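# Place the carton on the low platform with suction

## Task

Set the carton down on the low platform so that none of it sticks out past the platform's edge. It must stay there by itself, not only because the robot holds it. When it is placed, release suction and move the tool away from it.

## Robot and tools

Robot: one six-joint Doosan M1013 arm with a vacuum suction cup as its only tool. There is one arm, so every pose or row is a single list. The Joint positions line lists joints from base outward: waist, shoulder, elbow, forearm roll, wrist pitch, wrist roll. Ranges in rad: elbow -2.792 to 2.792, all others -6.283 to 6.283. Load limits in N m: waist 309, shoulder 309, elbow 145, the three wrist joints 40.9 each.

Frame: every position and orientation is in the scene frame. Its origin lies on the table top straight below the arm base, +z is up, and +y is to the left when facing along +x. The base may be slightly tilted against the table. The controlled point is the cup point: the centre of the suction cup's rim when nothing touches it. The cup faces along the cup point's own +z axis, so a downward-facing cup has its +z pointing toward -z of the scene. About 4 cm behind the rim, the tool body and its camera widen to roughly 9 cm sideways; keep that clear of obstacles. The reported cup point position can be a little off, worse at long reach.

Row format (used by execute_actions and move): 8 numbers, x, y, z in metres, then the quaternion qw, qx, qy, qz (w first), then the suction value from -1 to 1. These are absolute targets (a pose) for the cup point in the scene frame, not offsets. Suction is on when the last number is above 0.01 and off at 0.01 or below; it keeps its last setting. A row may carry 6 extra numbers (14 total), each 0 to 1: a stiffness scale per joint in the Joint positions order, multiplying that joint's position gain until changed. Lower stiffness softens contact; a command to the measured pose can relieve a press. Always send the wanted quaternion in every row rather than copying a possibly drifted one from the last result.

execute_actions(actions): a list of actions run in order. Each action is a list of up to 15 rows, one per control step of 1/30 s, so an action lasts 0.5 s; a shorter list repeats its final row for the remaining steps. An empty list just returns state and images. An action is refused if its target lies more than 0.6 m from the cup point's position at the action's start along any of the cup point's current axes. If any action is malformed, or the first one fails that check against the latest reported state, nothing in the call runs. Per control step the commanded pose is clipped to at most 70 mm and 16 degrees away from the measured pose; position wins over orientation if both cannot be met. After an action the arm only reaches the last clipped pose, so send far targets over several actions. Results include step readings of end_effector_position; HELD marks steps where the row was partly held back.

move(target, speed, blocking): drives the cup point on a straight line to one absolute target row. speed is in m/s, 0.002 to 0.5, default 0.25; turning is capped at twice that value in rad/s. The path lasts 0.5 to 10 s and stops short if longer. Suction numbers are applied at the start. The cup can lag, stray, and overshoot the speed, mainly with an outstretched arm, and the path ignores obstacles. Faster contact means a harder hit, and aiming past a contact presses harder; a stiff arm can fault from aiming only slightly past a firm surface. The result adds a move: line with the ending (done, off_target, moving, held, fault) and the limits that acted (paced: target was clipped; held: checks blocked some steps, after which the arm may speed up), plus distance to target. With blocking=false you get a result after 0.5 s; use wait(0) to check, and call wait or stop before any new execute_actions or move.

wait(seconds): 0 to 10 s, holding the last command; returns early if a running move ends. stop(): brakes a running move; it needs room, more at speed; suction is unaffected. zoom_image(camera, region): camera is cam_high or cam_wrist (both 504x504); region [x0, y0, x1, y1] in pixels from the top-left, at most 504 by 504. read_manual(section): only returns licence texts. finished_scene(scene): ends the current scene, given its number, after the last command has been held; it cannot be undone and reports success.

Results: the state line gives cup point position, quaternion, linear (m/s) and angular (rad/s) velocity, joint positions and joint torques (offset, scaled and noisy). Hand target is the pose the controller is currently steering to. A pose unreachable line means the clearance check altered or blocked the command; a mounting block under the base counts as arm.

Gripping: turn suction on and press the 36 mm rim flat on a smooth face of the carton so it seals all round, away from edges, seams or holes. suction_measured stays near 0 without a seal and settles at 0.83 or more on an airtight face; leaks give lower values. part_present goes to 1 at 0.50 and back to 0 below 0.45. Under vacuum the cup shortens, so the held item sits up to about 12 mm nearer the tool than the cup point suggests; vacuum may lift a resting object even without tool motion. To release, lower the carton until it rests on the platform, switch suction off, then retreat more than 15 mm. If the cup seals on the table, switch suction off to free it.

Faults and cautions: contact torque at a joint's load limit, or an external force of 144 N anywhere on arm, tool or load, halts the arm for 10 s, yields to the contact and skips the rest of the call. Hot motors give a MOTOR HOT warning, then an OVER-TEMPERATURE FAULT with brakes set. Loose objects may get brief outside pushes. Never let anything leave the table; avoid drops, slips, slams, hard hits and heavy pushing. Move smoothly, and note the robot keeps holding its last command while you are composing a reply.

Each tool is called in YAML: its name, and indented under it one key for each argument.

## Session

execute_actions:
  actions: []

Scene clock: 0.00 s.
end_effector_position=(+0.6496, -0.0104, +0.3830) suction_measured=0.00 part_present=0 end_effector_quat_wxyz=(+0.001, +0.010, +1.000, -0.006) end_effector_velocity=(-0.000, +0.000, -0.000) end_effector_angular_velocity=(-0.000, +0.001, -0.000)
Joint positions: [-0.052  0.169  1.619 -0.002  1.354 -0.055]
Joint velocities: [ 0.    -0.     0.001 -0.     0.     0.001]
Joint torques (N m, as the joint torque sensors report them, + toward a larger angle): no reading
Hand target: +0.650, -0.010, +0.383; +0.001, +0.010, +1.000, -0.006
Joint stiffness scale: [1. 1. 1. 1. 1. 1.]

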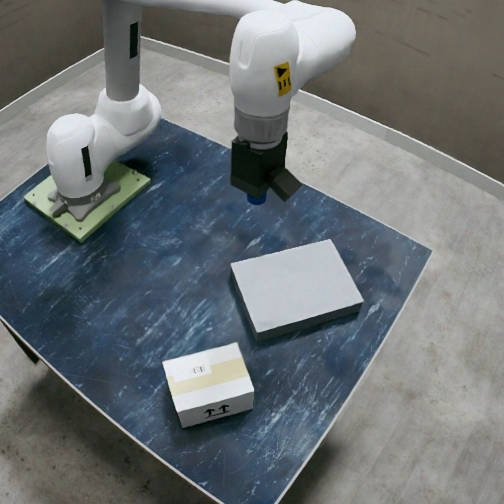

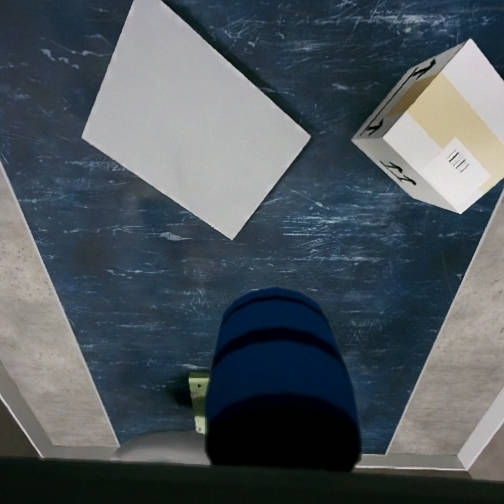

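move:
  target: [0.66,-0.283,0.32,0,0,1,0,0]
  speed: 0.4

Scene clock: 2.10 s.
end_effector_position=(+0.6563, -0.2801, +0.3189) suction_measured=0.00 part_present=0 end_effector_quat_wxyz=(-0.006, -0.001, +1.000, +0.001) end_effector_velocity=(+0.001, -0.001, +0.001) end_effector_angular_velocity=(-0.000, -0.003, +0.002)
Joint positions: [-0.434  0.306  1.569  0.005  1.286 -0.46 ]
Joint velocities: [-0.001  0.    -0.003  0.001 -0.    -0.004]
Joint torques (N m, as the joint torque sensors report them, + toward a larger angle): [ -1.73 -69.4  -39.19   4.85   1.08  -0.89]
Hand target: +0.660, -0.283, +0.320; -0.000, -0.000, +1.000, +0.000
Off the commanded pose: 0.005 m, 1 deg.
Joint stiffness scale: [1. 1. 1. 1. 1. 1.]
move: off_target

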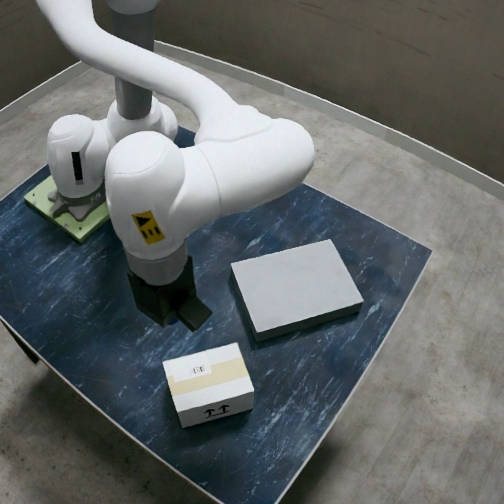

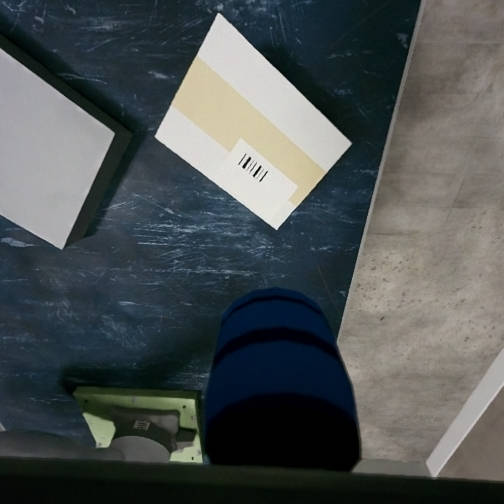

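move:
  target: [0.708,-0.28,0.135,0,0,1,0,0]
  speed: 0.3

move:
  target: [0.708,-0.28,0.102,0,0,1,0,1]
  speed: 0.04

Scene clock: 3.60 s.
end_effector_position=(+0.7057, -0.2825, +0.1375) suction_measured=0.00 part_present=0 end_effector_quat_wxyz=(-0.003, -0.001, +1.000, -0.000) end_effector_velocity=(+0.001, -0.000, +0.000) end_effector_angular_velocity=(-0.001, -0.003, -0.000)
Joint positions: [-0.407  0.494  1.651  0.006  1.009 -0.435]
Joint velocities: [-0.     0.    -0.     0.    -0.003 -0.   ]
Joint torques (N m, as the joint torque sensors report them, + toward a larger angle): [ -1.52 -83.17 -34.4    3.11   0.7   -0.69]
Hand target: +0.708, -0.280, +0.135; +0.000, -0.000, +1.000, +0.000
Off the commanded pose: 0.004 m, 0 deg.
Joint stiffness scale: [1. 1. 1. 1. 1. 1.]
move: off_target

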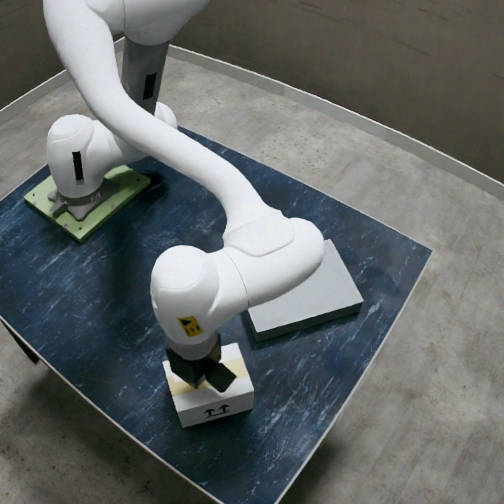

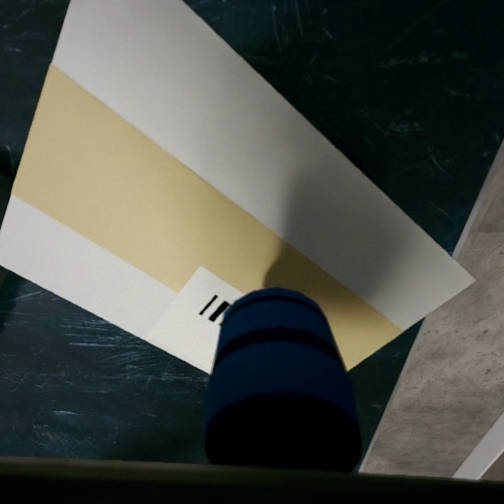

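Scene clock: 4.80 s.
end_effector_position=(+0.7065, -0.2829, +0.1051) suction_measured=0.90 part_present=1 end_effector_quat_wxyz=(-0.002, -0.001, +1.000, -0.001) end_effector_velocity=(+0.001, -0.001, -0.001) end_effector_angular_velocity=(-0.001, -0.003, +0.001)
Joint positions: [-0.407  0.524  1.671  0.007  0.957 -0.435]
Joint velocities: [-0.     0.001 -0.     0.    -0.004 -0.001]
Joint torques (N m, as the joint torque sensors report them, + toward a larger angle): [ -2.68 -90.11 -37.06   3.75   0.87  -0.43]
Hand target: +0.708, -0.280, +0.102; -0.000, -0.000, +1.000, +0.000
Off the commanded pose: 0.005 m, 0 deg.
Joint stiffness scale: [1. 1. 1. 1. 1. 1.]
move: off_target

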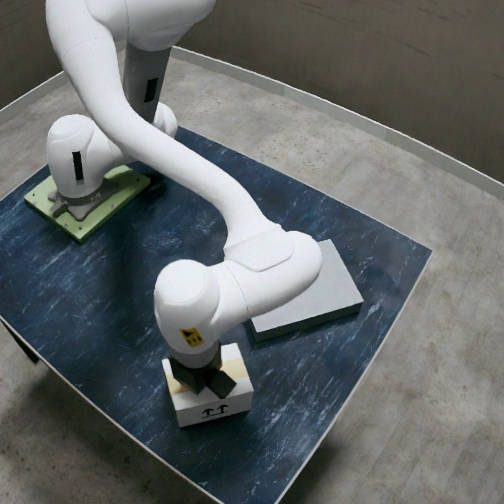

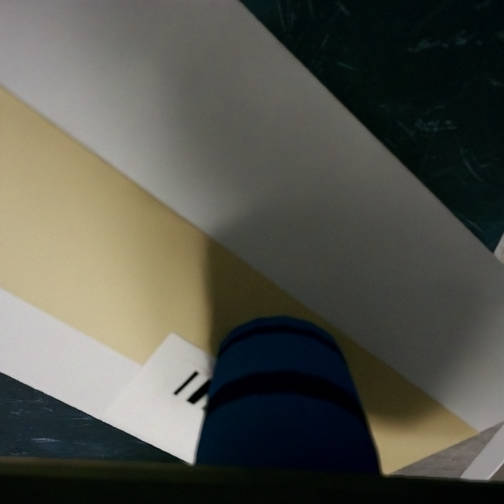

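move:
  target: [0.708,-0.28,0.19,0,0,1,0,1]
  speed: 0.1

Scene clock: 6.17 s.
end_effector_position=(+0.7074, -0.2824, +0.1867) suction_measured=1.00 part_present=1 end_effector_quat_wxyz=(+0.001, -0.001, +1.000, -0.002) end_effector_velocity=(-0.002, +0.001, -0.001) end_effector_angular_velocity=(+0.002, +0.005, -0.000)
Joint positions: [-0.407  0.453  1.614  0.007  1.078 -0.434]
Joint velocities: [-0.     0.     0.001  0.     0.004 -0.   ]
Joint torques (N m, as the joint torque sensors report them, + toward a larger angle): [ -3.06 -86.51 -40.06   3.96   0.77  -0.51]
Hand target: +0.708, -0.280, +0.190; +0.000, +0.000, +1.000, -0.000
Off the commanded pose: 0.004 m, 0 deg.
Joint stiffness scale: [1. 1. 1. 1. 1. 1.]
move: off_target

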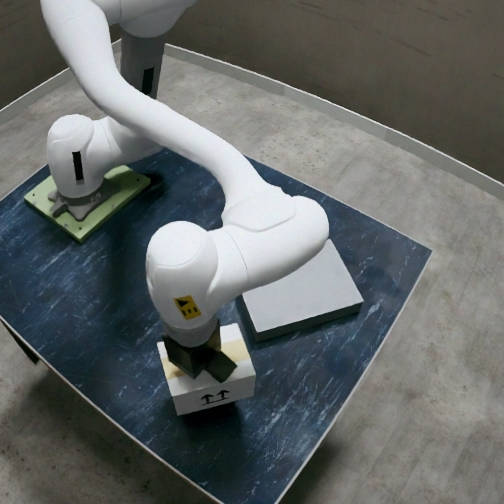

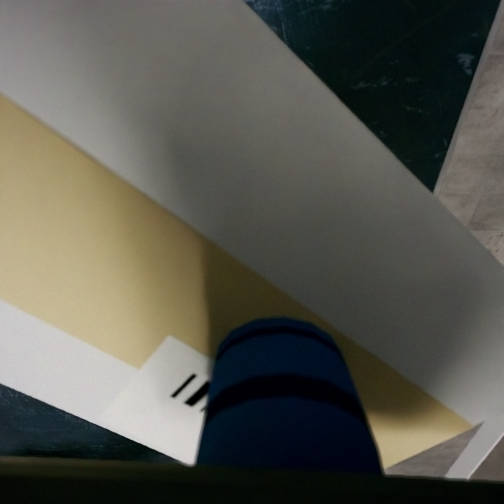

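move:
  target: [0.708,0.08,0.19,0,0,1,0,1]
  speed: 0.22

move:
  target: [0.708,0.08,0.155,0,0,1,0,1]
  speed: 0.05

Scene clock: 8.47 s.
end_effector_position=(+0.7044, +0.0771, +0.1894) suction_measured=1.00 part_present=1 end_effector_quat_wxyz=(-0.003, -0.001, +1.000, -0.002) end_effector_velocity=(+0.001, +0.001, -0.000) end_effector_angular_velocity=(+0.000, +0.000, -0.002)
Joint positions: [0.077 0.373 1.721 0.009 1.056 0.048]
Joint velocities: [ 0.001  0.002 -0.002  0.    -0.     0.003]
Joint torques (N m, as the joint torque sensors report them, + toward a larger angle): [ -3.53 -78.73 -38.69   3.6    1.    -0.39]
Hand target: +0.708, +0.080, +0.190; +0.000, -0.000, +1.000, -0.000
Off the commanded pose: 0.005 m, 0 deg.
Joint stiffness scale: [1. 1. 1. 1. 1. 1.]
move: off_target

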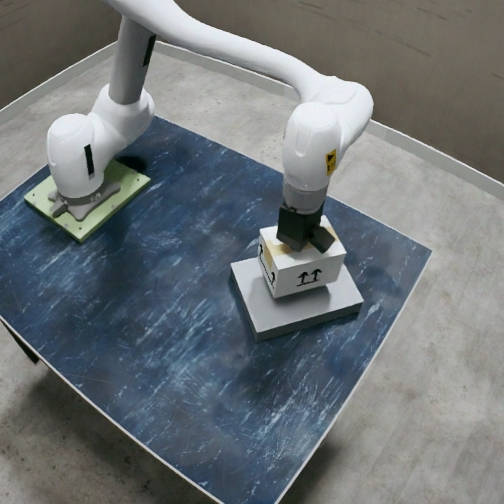

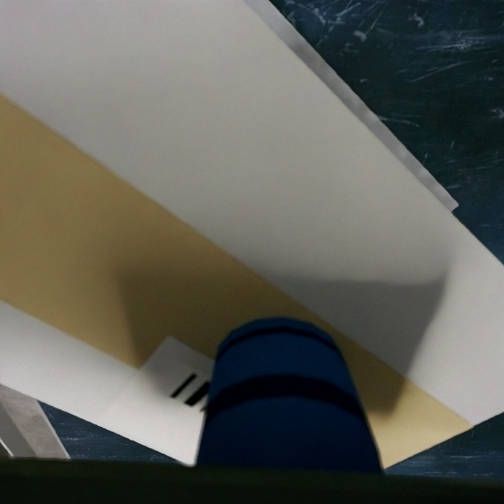

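Scene clock: 9.50 s.
end_effector_position=(+0.7081, +0.0770, +0.1583) suction_measured=1.00 part_present=1 end_effector_quat_wxyz=(-0.002, -0.001, +1.000, -0.002) end_effector_velocity=(+0.001, +0.000, -0.000) end_effector_angular_velocity=(+0.000, -0.003, -0.002)
Joint positions: [0.077 0.404 1.741 0.009 1.003 0.048]
Joint velocities: [ 0.     0.     0.    -0.    -0.003  0.002]
Joint torques (N m, as the joint torque sensors report them, + toward a larger angle): [ -2.82 -79.26 -38.77   3.54   0.36  -0.82]
Hand target: +0.708, +0.080, +0.155; -0.000, -0.000, +1.000, +0.000
Off the commanded pose: 0.004 m, 0 deg.
Joint stiffness scale: [1. 1. 1. 1. 1. 1.]
move: off_target

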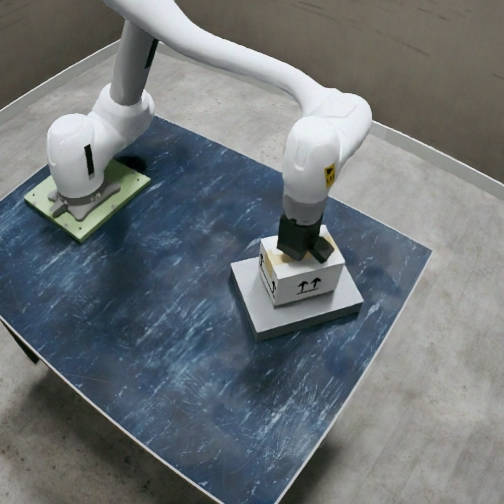

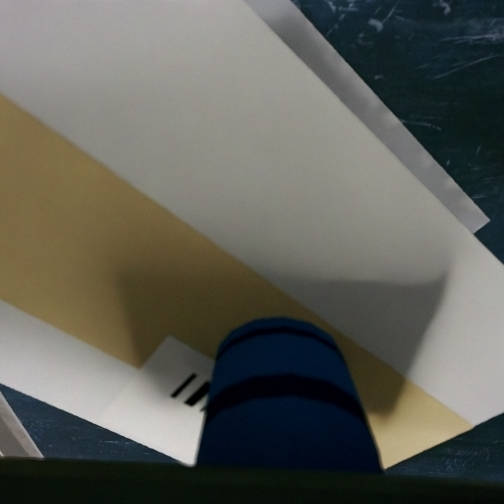

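move:
  target: [0.708,0.08,0.141,0,0,1,0,1]
  speed: 0.025

Scene clock: 10.53 s.
end_effector_position=(+0.7089, +0.0769, +0.1471) suction_measured=1.00 part_present=1 end_effector_quat_wxyz=(-0.001, -0.000, +1.000, -0.002) end_effector_velocity=(-0.000, -0.000, -0.001) end_effector_angular_velocity=(-0.000, +0.001, -0.000)
Joint positions: [0.077 0.414 1.749 0.009 0.982 0.048]
Joint velocities: [-0.     0.001  0.001 -0.    -0.    -0.   ]
Joint torques (N m, as the joint torque sensors report them, + toward a larger angle): [ -1.94 -62.03 -30.38   3.9   -0.87  -0.36]
Hand target: +0.708, +0.080, +0.141; -0.000, -0.000, +1.000, -0.000
Off the commanded pose: 0.007 m, 0 deg.
Joint stiffness scale: [1. 1. 1. 1. 1. 1.]
move: off_target

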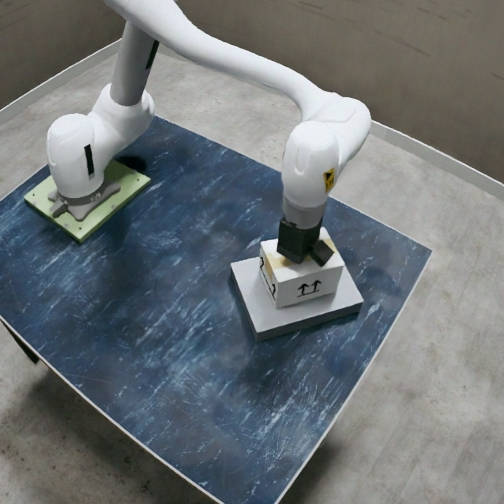

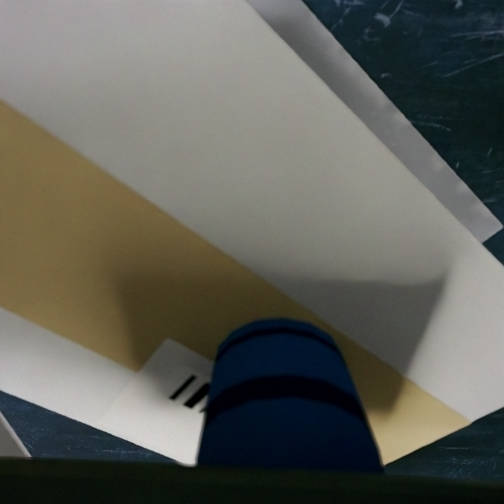

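Contact. Release.

execute_actions:
  actions:
    - [[0.708,0.078,0.147,0,0,1,0,0]]

move:
  target: [0.69,0.08,0.33,0,0,1,0,0]

Scene clock: 11.17 s.
end_effector_position=(+0.7089, +0.0769, +0.1486) suction_measured=0.00 part_present=0 end_effector_quat_wxyz=(+0.001, -0.000, +1.000, -0.002) end_effector_velocity=(-0.000, +0.000, +0.000) end_effector_angular_velocity=(+0.000, -0.000, -0.001)
Joint positions: [0.077 0.412 1.749 0.009 0.982 0.048]
Joint velocities: [-0.    -0.001  0.001  0.     0.     0.001]
Joint torques (N m, as the joint torque sensors report them, + toward a larger angle): [ -1.14 -62.04 -26.85   3.83   0.7   -0.6 ]
Hand target: +0.708, +0.078, +0.147; -0.000, +0.000, +1.000, -0.000
Off the commanded pose: 0.002 m, 0 deg.
Joint stiffness scale: [1. 1. 1. 1. 1. 1.]
Step readings (end_effector_position):
0: (+0.7089, +0.0769, +0.1471)
1: (+0.7089, +0.0769, +0.1472)
2: (+0.7089, +0.0769, +0.1476)
4: (+0.7089, +0.0769, +0.1479)
8: (+0.7089, +0.0769, +0.1486)
15: end_effector_position above

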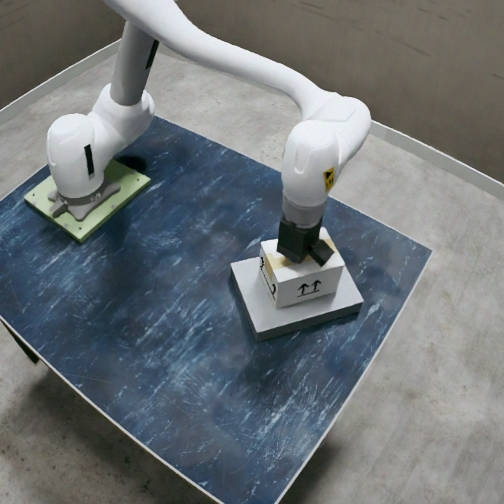

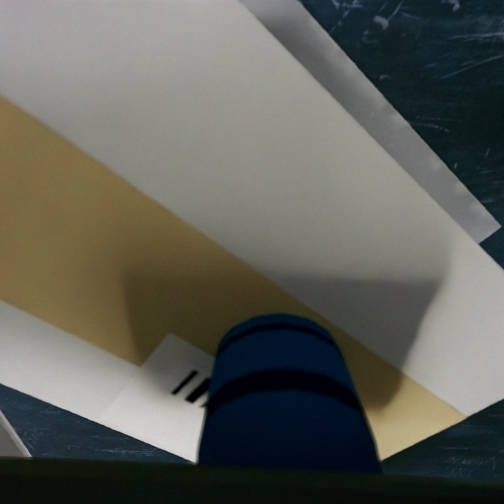

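Scene clock: 12.37 s.
end_effector_position=(+0.6913, +0.0783, +0.3268) suction_measured=0.00 part_present=0 end_effector_quat_wxyz=(+0.002, -0.001, +1.000, -0.001) end_effector_velocity=(-0.002, +0.000, +0.000) end_effector_angular_velocity=(-0.000, +0.005, +0.000)
Joint positions: [0.077 0.261 1.606 0.009 1.273 0.051]
Joint velocities: [ 0.    -0.001 -0.    -0.     0.005  0.   ]
Joint torques (N m, as the joint torque sensors report them, + toward a larger angle): [ -1.67 -64.58 -38.59   4.     1.06  -0.35]
Hand target: +0.690, +0.080, +0.330; +0.000, +0.000, +1.000, -0.000
Off the commanded pose: 0.004 m, 0 deg.
Joint stiffness scale: [1. 1. 1. 1. 1. 1.]
move: off_target

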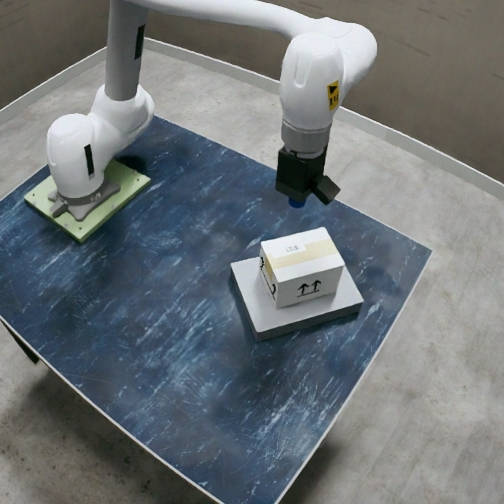

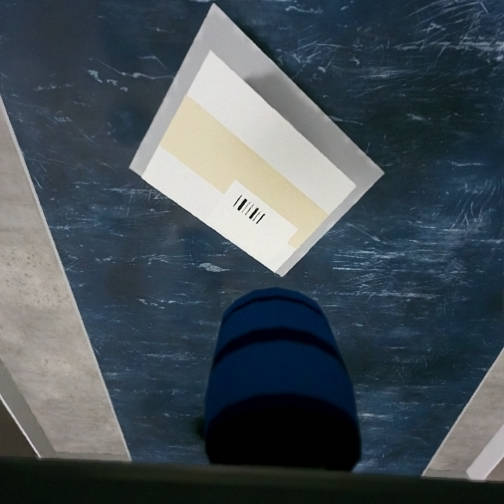

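finished_scene:
  scene: 1

The scene is finished: the task was done.


## Next scene

The same job, from a new start.

execute_actions:
  actions: []

Scene clock: 0.00 s.
end_effector_position=(+0.6496, -0.0104, +0.3830) suction_measured=0.00 part_present=0 end_effector_quat_wxyz=(+0.001, +0.010, +1.000, -0.006) end_effector_velocity=(-0.000, +0.000, +0.001) end_effector_angular_velocity=(-0.000, -0.001, -0.000)
Joint positions: [-0.052  0.169  1.619 -0.002  1.354 -0.055]
Joint velocities: [ 0.001 -0.001 -0.     0.     0.     0.001]
Joint torques (N m, as the joint torque sensors report them, + toward a larger angle): no reading
Hand target: +0.650, -0.010, +0.383; +0.001, +0.010, +1.000, -0.006
Joint stiffness scale: [1. 1. 1. 1. 1. 1.]

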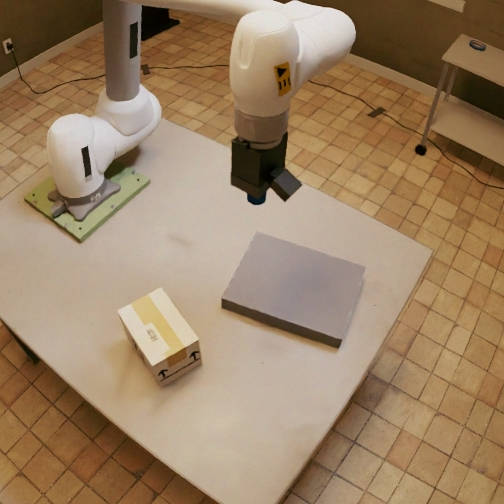

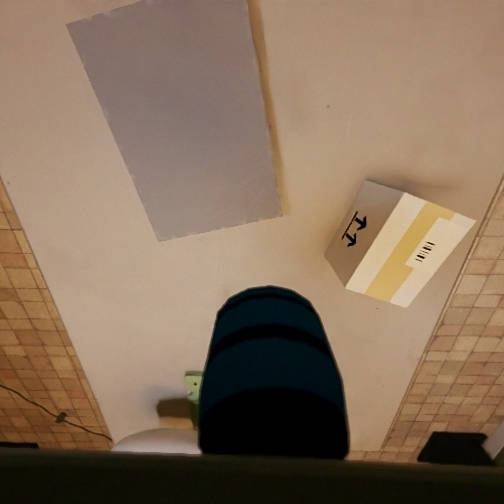

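move:
  target: [0.525,-0.256,0.21,0,0,1,0,0]
  speed: 0.4

Scene clock: 2.10 s.
end_effector_position=(+0.5259, -0.2556, +0.2133) suction_measured=0.00 part_present=0 end_effector_quat_wxyz=(-0.001, -0.001, +1.000, -0.001) end_effector_velocity=(-0.001, -0.001, -0.000) end_effector_angular_velocity=(+0.001, -0.001, +0.002)
Joint positions: [-0.494  0.179  1.94   0.006  1.032 -0.522]
Joint velocities: [-0.002 -0.001  0.001  0.001 -0.002 -0.005]
Joint torques (N m, as the joint torque sensors report them, + toward a larger angle): [ -3.01 -50.86 -34.98   3.73   0.54  -0.41]
Hand target: +0.525, -0.256, +0.210; -0.000, -0.000, +1.000, +0.000
Off the commanded pose: 0.003 m, 0 deg.
Joint stiffness scale: [1. 1. 1. 1. 1. 1.]
move: done

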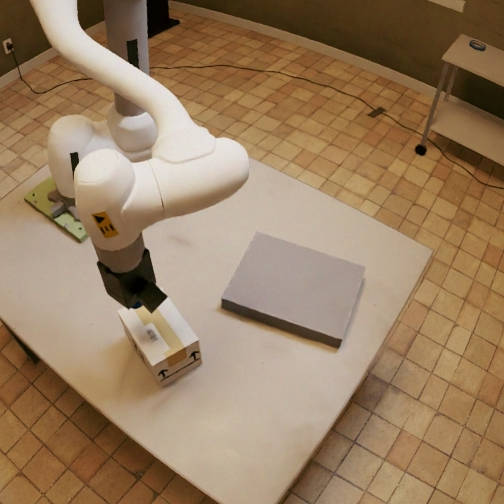

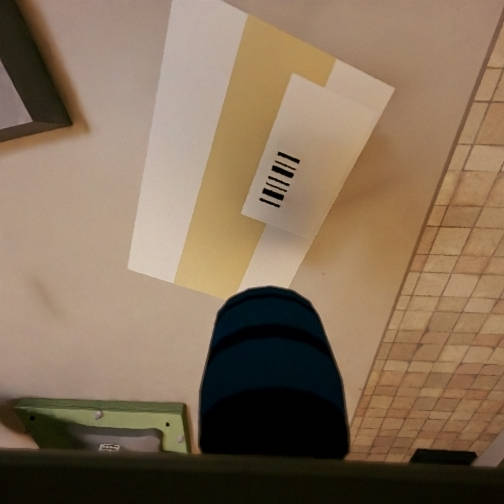

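move:
  target: [0.553,-0.234,0.145,0,0,1,0,0]
  speed: 0.2

Scene clock: 3.37 s.
end_effector_position=(+0.5524, -0.2368, +0.1481) suction_measured=0.00 part_present=0 end_effector_quat_wxyz=(-0.001, -0.001, +1.000, -0.001) end_effector_velocity=(+0.002, +0.000, +0.000) end_effector_angular_velocity=(-0.002, -0.003, -0.001)
Joint positions: [-0.444  0.266  1.969  0.007  0.915 -0.473]
Joint velocities: [ 0.001  0.    -0.001  0.    -0.003  0.002]
Joint torques (N m, as the joint torque sensors report them, + toward a larger angle): [ -3.5  -57.74 -32.17   3.37   0.83  -0.66]
Hand target: +0.553, -0.234, +0.145; +0.000, -0.000, +1.000, +0.000
Off the commanded pose: 0.004 m, 0 deg.
Joint stiffness scale: [1. 1. 1. 1. 1. 1.]
move: off_target

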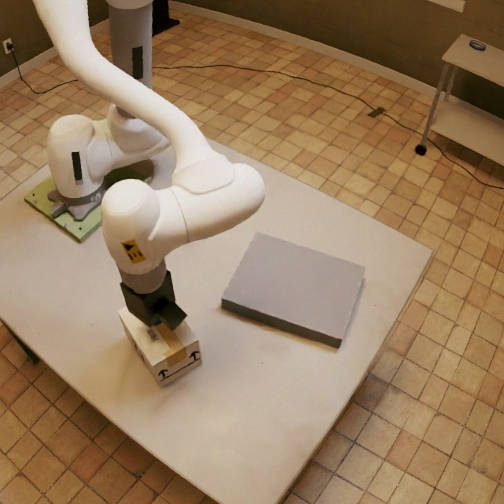

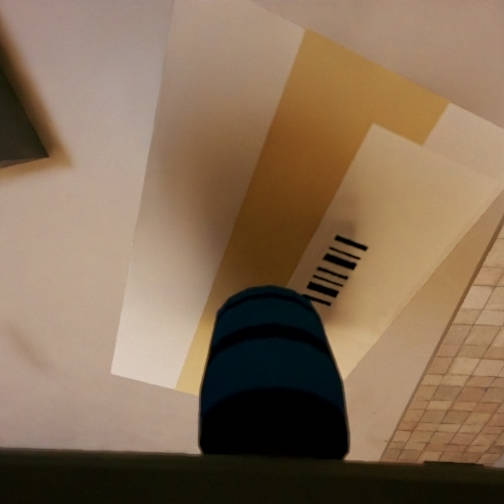

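move:
  target: [0.551,-0.241,0.106,0,0,1,0,1]
  speed: 0.04

Scene clock: 4.83 s.
end_effector_position=(+0.5525, -0.2401, +0.1113) suction_measured=0.98 part_present=1 end_effector_quat_wxyz=(-0.001, -0.002, +1.000, -0.001) end_effector_velocity=(-0.001, +0.001, -0.001) end_effector_angular_velocity=(+0.001, +0.002, +0.001)
Joint positions: [-0.449  0.309  1.994  0.008  0.846 -0.48 ]
Joint velocities: [ 0.     0.     0.002  0.     0.    -0.002]
Joint torques (N m, as the joint torque sensors report them, + toward a larger angle): [ -3.7  -43.98 -25.59   2.76  -2.2   -0.34]
Hand target: +0.551, -0.241, +0.106; -0.000, -0.000, +1.000, +0.000
Off the commanded pose: 0.006 m, 0 deg.
Joint stiffness scale: [1. 1. 1. 1. 1. 1.]
move: off_target

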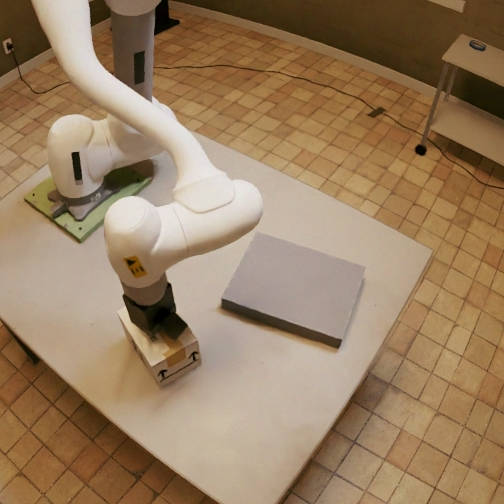

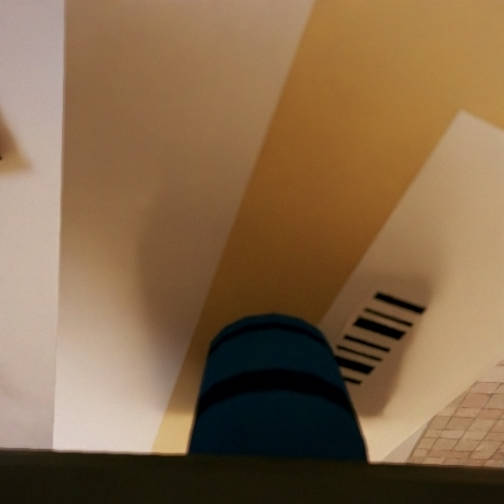

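move:
  target: [0.551,-0.241,0.20,0,0,1,0,1]
  speed: 0.12

move:
  target: [0.725,0.095,0.19,0,-0.267,0.964,0,1]
  speed: 0.22

Scene clock: 6.13 s.
end_effector_position=(+0.5511, -0.2394, +0.1967) suction_measured=0.98 part_present=1 end_effector_quat_wxyz=(-0.000, -0.001, +1.000, -0.001) end_effector_velocity=(-0.001, +0.000, +0.000) end_effector_angular_velocity=(+0.002, +0.004, -0.000)
Joint positions: [-0.45   0.217  1.927  0.008  1.005 -0.48 ]
Joint velocities: [-0.     0.    -0.     0.     0.005 -0.   ]
Joint torques (N m, as the joint torque sensors report them, + toward a larger angle): [ -2.59 -59.94 -39.39   3.52   0.9   -0.44]
Hand target: +0.551, -0.241, +0.200; -0.000, +0.000, +1.000, -0.000
Off the commanded pose: 0.004 m, 0 deg.
Joint stiffness scale: [1. 1. 1. 1. 1. 1.]
move: off_target

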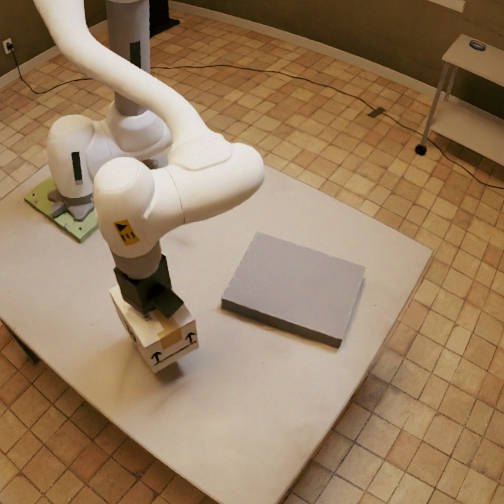

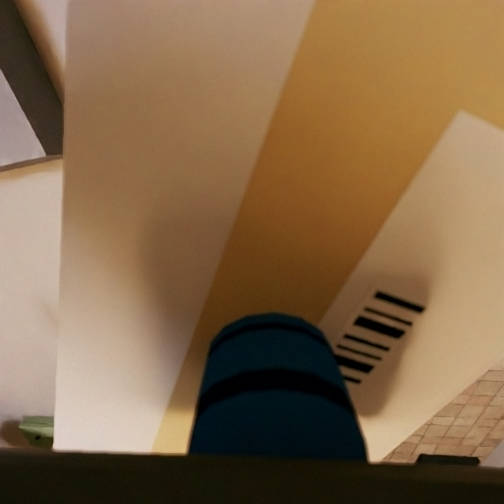

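Scene clock: 8.37 s.
end_effector_position=(+0.7245, +0.0924, +0.1893) suction_measured=0.98 part_present=1 end_effector_quat_wxyz=(+0.002, -0.265, +0.964, -0.002) end_effector_velocity=(+0.001, +0.001, +0.001) end_effector_angular_velocity=(-0.000, -0.001, +0.001)
Joint positions: [ 0.097  0.399  1.682  0.009  1.057 -0.466]
Joint velocities: [ 0.002  0.    -0.002 -0.     0.001  0.001]
Joint torques (N m, as the joint torque sensors report them, + toward a larger angle): [ -3.89 -81.85 -40.27   3.63   0.69  -0.64]
Hand target: +0.725, +0.096, +0.190; +0.000, -0.267, +0.964, -0.000
Off the commanded pose: 0.003 m, 0 deg.
Joint stiffness scale: [1. 1. 1. 1. 1. 1.]
move: done

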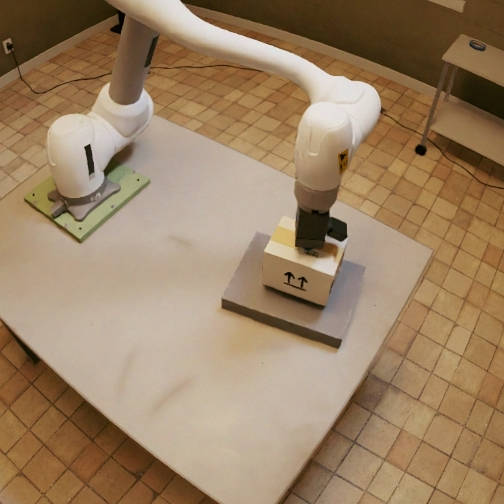

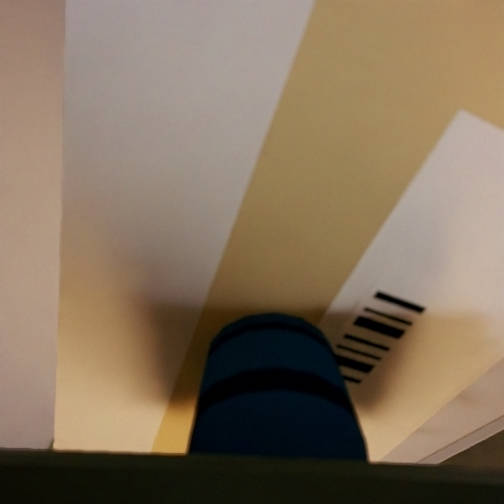

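move:
  target: [0.712,0.085,0.158,0,-0.267,0.964,0,1]
  speed: 0.04

Scene clock: 9.77 s.
end_effector_position=(+0.7124, +0.0865, +0.1616) suction_measured=0.98 part_present=1 end_effector_quat_wxyz=(-0.001, -0.268, +0.963, -0.002) end_effector_velocity=(+0.001, +0.000, -0.000) end_effector_angular_velocity=(+0.001, -0.002, +0.001)
Joint positions: [ 0.09   0.407  1.728  0.009  1.009 -0.48 ]
Joint velocities: [-0.     0.     0.     0.    -0.003 -0.002]
Joint torques (N m, as the joint torque sensors report them, + toward a larger angle): [ -2.03 -83.28 -39.43   3.19   0.63  -0.79]
Hand target: +0.712, +0.085, +0.158; -0.000, -0.267, +0.964, +0.000
Off the commanded pose: 0.004 m, 0 deg.
Joint stiffness scale: [1. 1. 1. 1. 1. 1.]
move: off_target

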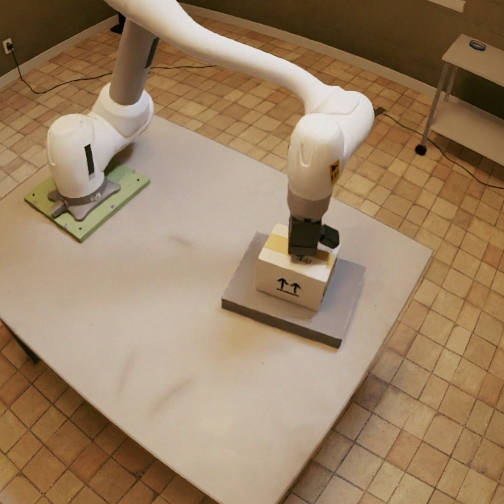

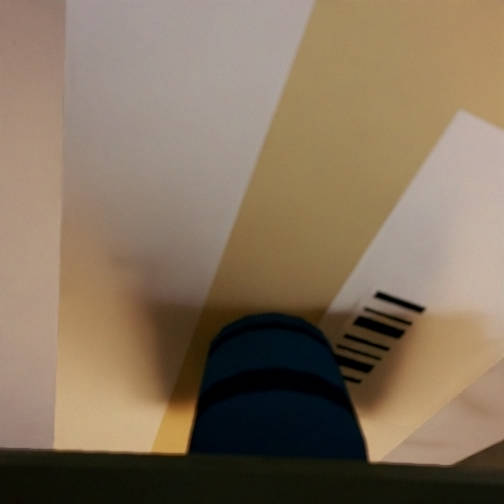

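move:
  target: [0.712,0.085,0.148,0,-0.267,0.964,0,1]
  speed: 0.025

Scene clock: 10.60 s.
end_effector_position=(+0.7130, +0.0865, +0.1591) suction_measured=0.98 part_present=1 end_effector_quat_wxyz=(+0.001, -0.268, +0.963, -0.002) end_effector_velocity=(+0.001, +0.000, +0.001) end_effector_angular_velocity=(+0.000, -0.001, +0.002)
Joint positions: [ 0.09   0.409  1.731  0.009  1.002 -0.481]
Joint velocities: [ 0.     0.    -0.001  0.    -0.    -0.002]
Joint torques (N m, as the joint torque sensors report them, + toward a larger angle): [ -3.14 -36.55 -24.45   3.67  -5.41  -0.44]
Hand target: +0.712, +0.085, +0.148; -0.000, -0.267, +0.964, -0.000
Off the commanded pose: 0.011 m, 0 deg.
Joint stiffness scale: [1. 1. 1. 1. 1. 1.]
move: off_target

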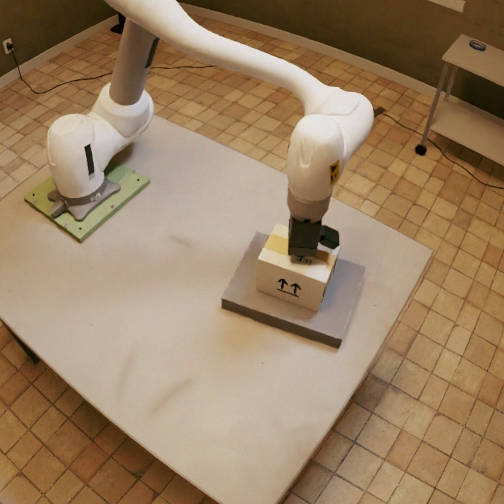

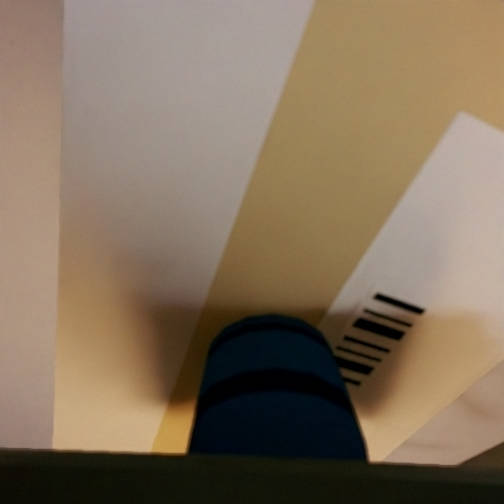

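execute_actions:
  actions:
    - [[0.713,0.086,0.16,0,-0.267,0.964,0,0]]

move:
  target: [0.69,0.085,0.35,0,-0.267,0.964,0,0]
  speed: 0.3

Scene clock: 11.27 s.
end_effector_position=(+0.7134, +0.0866, +0.1605) suction_measured=0.00 part_present=0 end_effector_quat_wxyz=(+0.001, -0.268, +0.963, -0.002) end_effector_velocity=(-0.000, -0.001, +0.001) end_effector_angular_velocity=(-0.000, -0.001, -0.002)
Joint positions: [ 0.09   0.408  1.73   0.009  1.003 -0.481]
Joint velocities: [-0.001 -0.001  0.001 -0.    -0.     0.001]
Joint torques (N m, as the joint torque sensors report them, + toward a larger angle): [ -2.62 -62.35 -27.37   3.71   0.77  -0.57]
Hand target: +0.713, +0.086, +0.160; +0.000, -0.267, +0.964, -0.000
Off the commanded pose: 0.001 m, 0 deg.
Joint stiffness scale: [1. 1. 1. 1. 1. 1.]
Step readings (end_effector_position):
0: (+0.7130, +0.0865, +0.1591)
1: (+0.7131, +0.0865, +0.1595)
2: (+0.7132, +0.0866, +0.1602)
4: (+0.7134, +0.0866, +0.1605)
8: (+0.7134, +0.0866, +0.1605)
15: end_effector_position above

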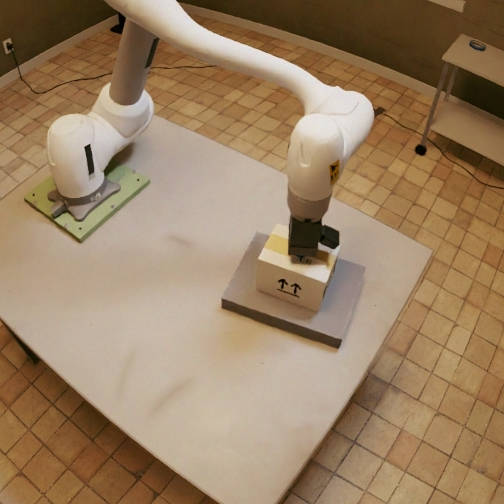

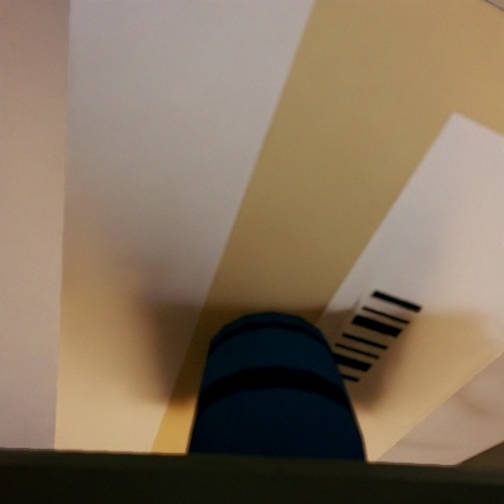

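Scene clock: 12.40 s.
end_effector_position=(+0.6903, +0.0867, +0.3465) suction_measured=0.00 part_present=0 end_effector_quat_wxyz=(+0.000, -0.269, +0.963, -0.001) end_effector_velocity=(-0.002, -0.000, +0.000) end_effector_angular_velocity=(-0.000, +0.006, +0.000)
Joint positions: [ 0.089  0.254  1.579  0.009  1.31  -0.481]
Joint velocities: [-0.    -0.    -0.     0.     0.006 -0.001]
Joint torques (N m, as the joint torque sensors report them, + toward a larger angle): [ -2.16 -62.76 -37.5    3.98   0.85  -0.62]
Hand target: +0.690, +0.085, +0.350; +0.000, -0.267, +0.964, -0.000
Off the commanded pose: 0.004 m, 0 deg.
Joint stiffness scale: [1. 1. 1. 1. 1. 1.]
move: off_target

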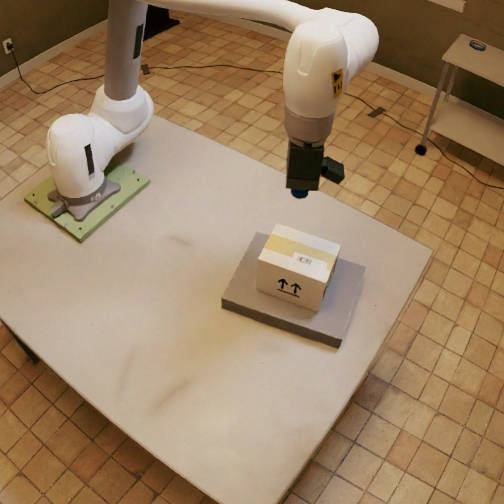

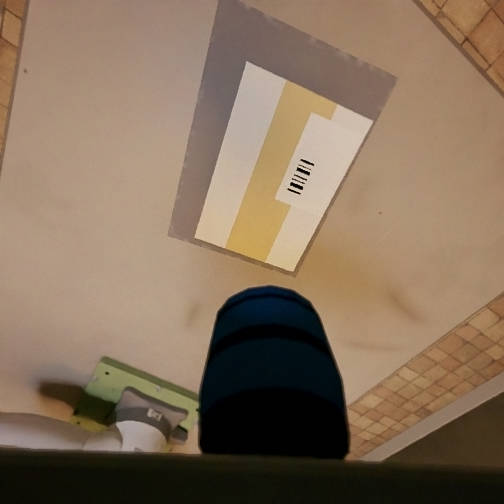

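finished_scene:
  scene: 2

The scene is finished: the task was done.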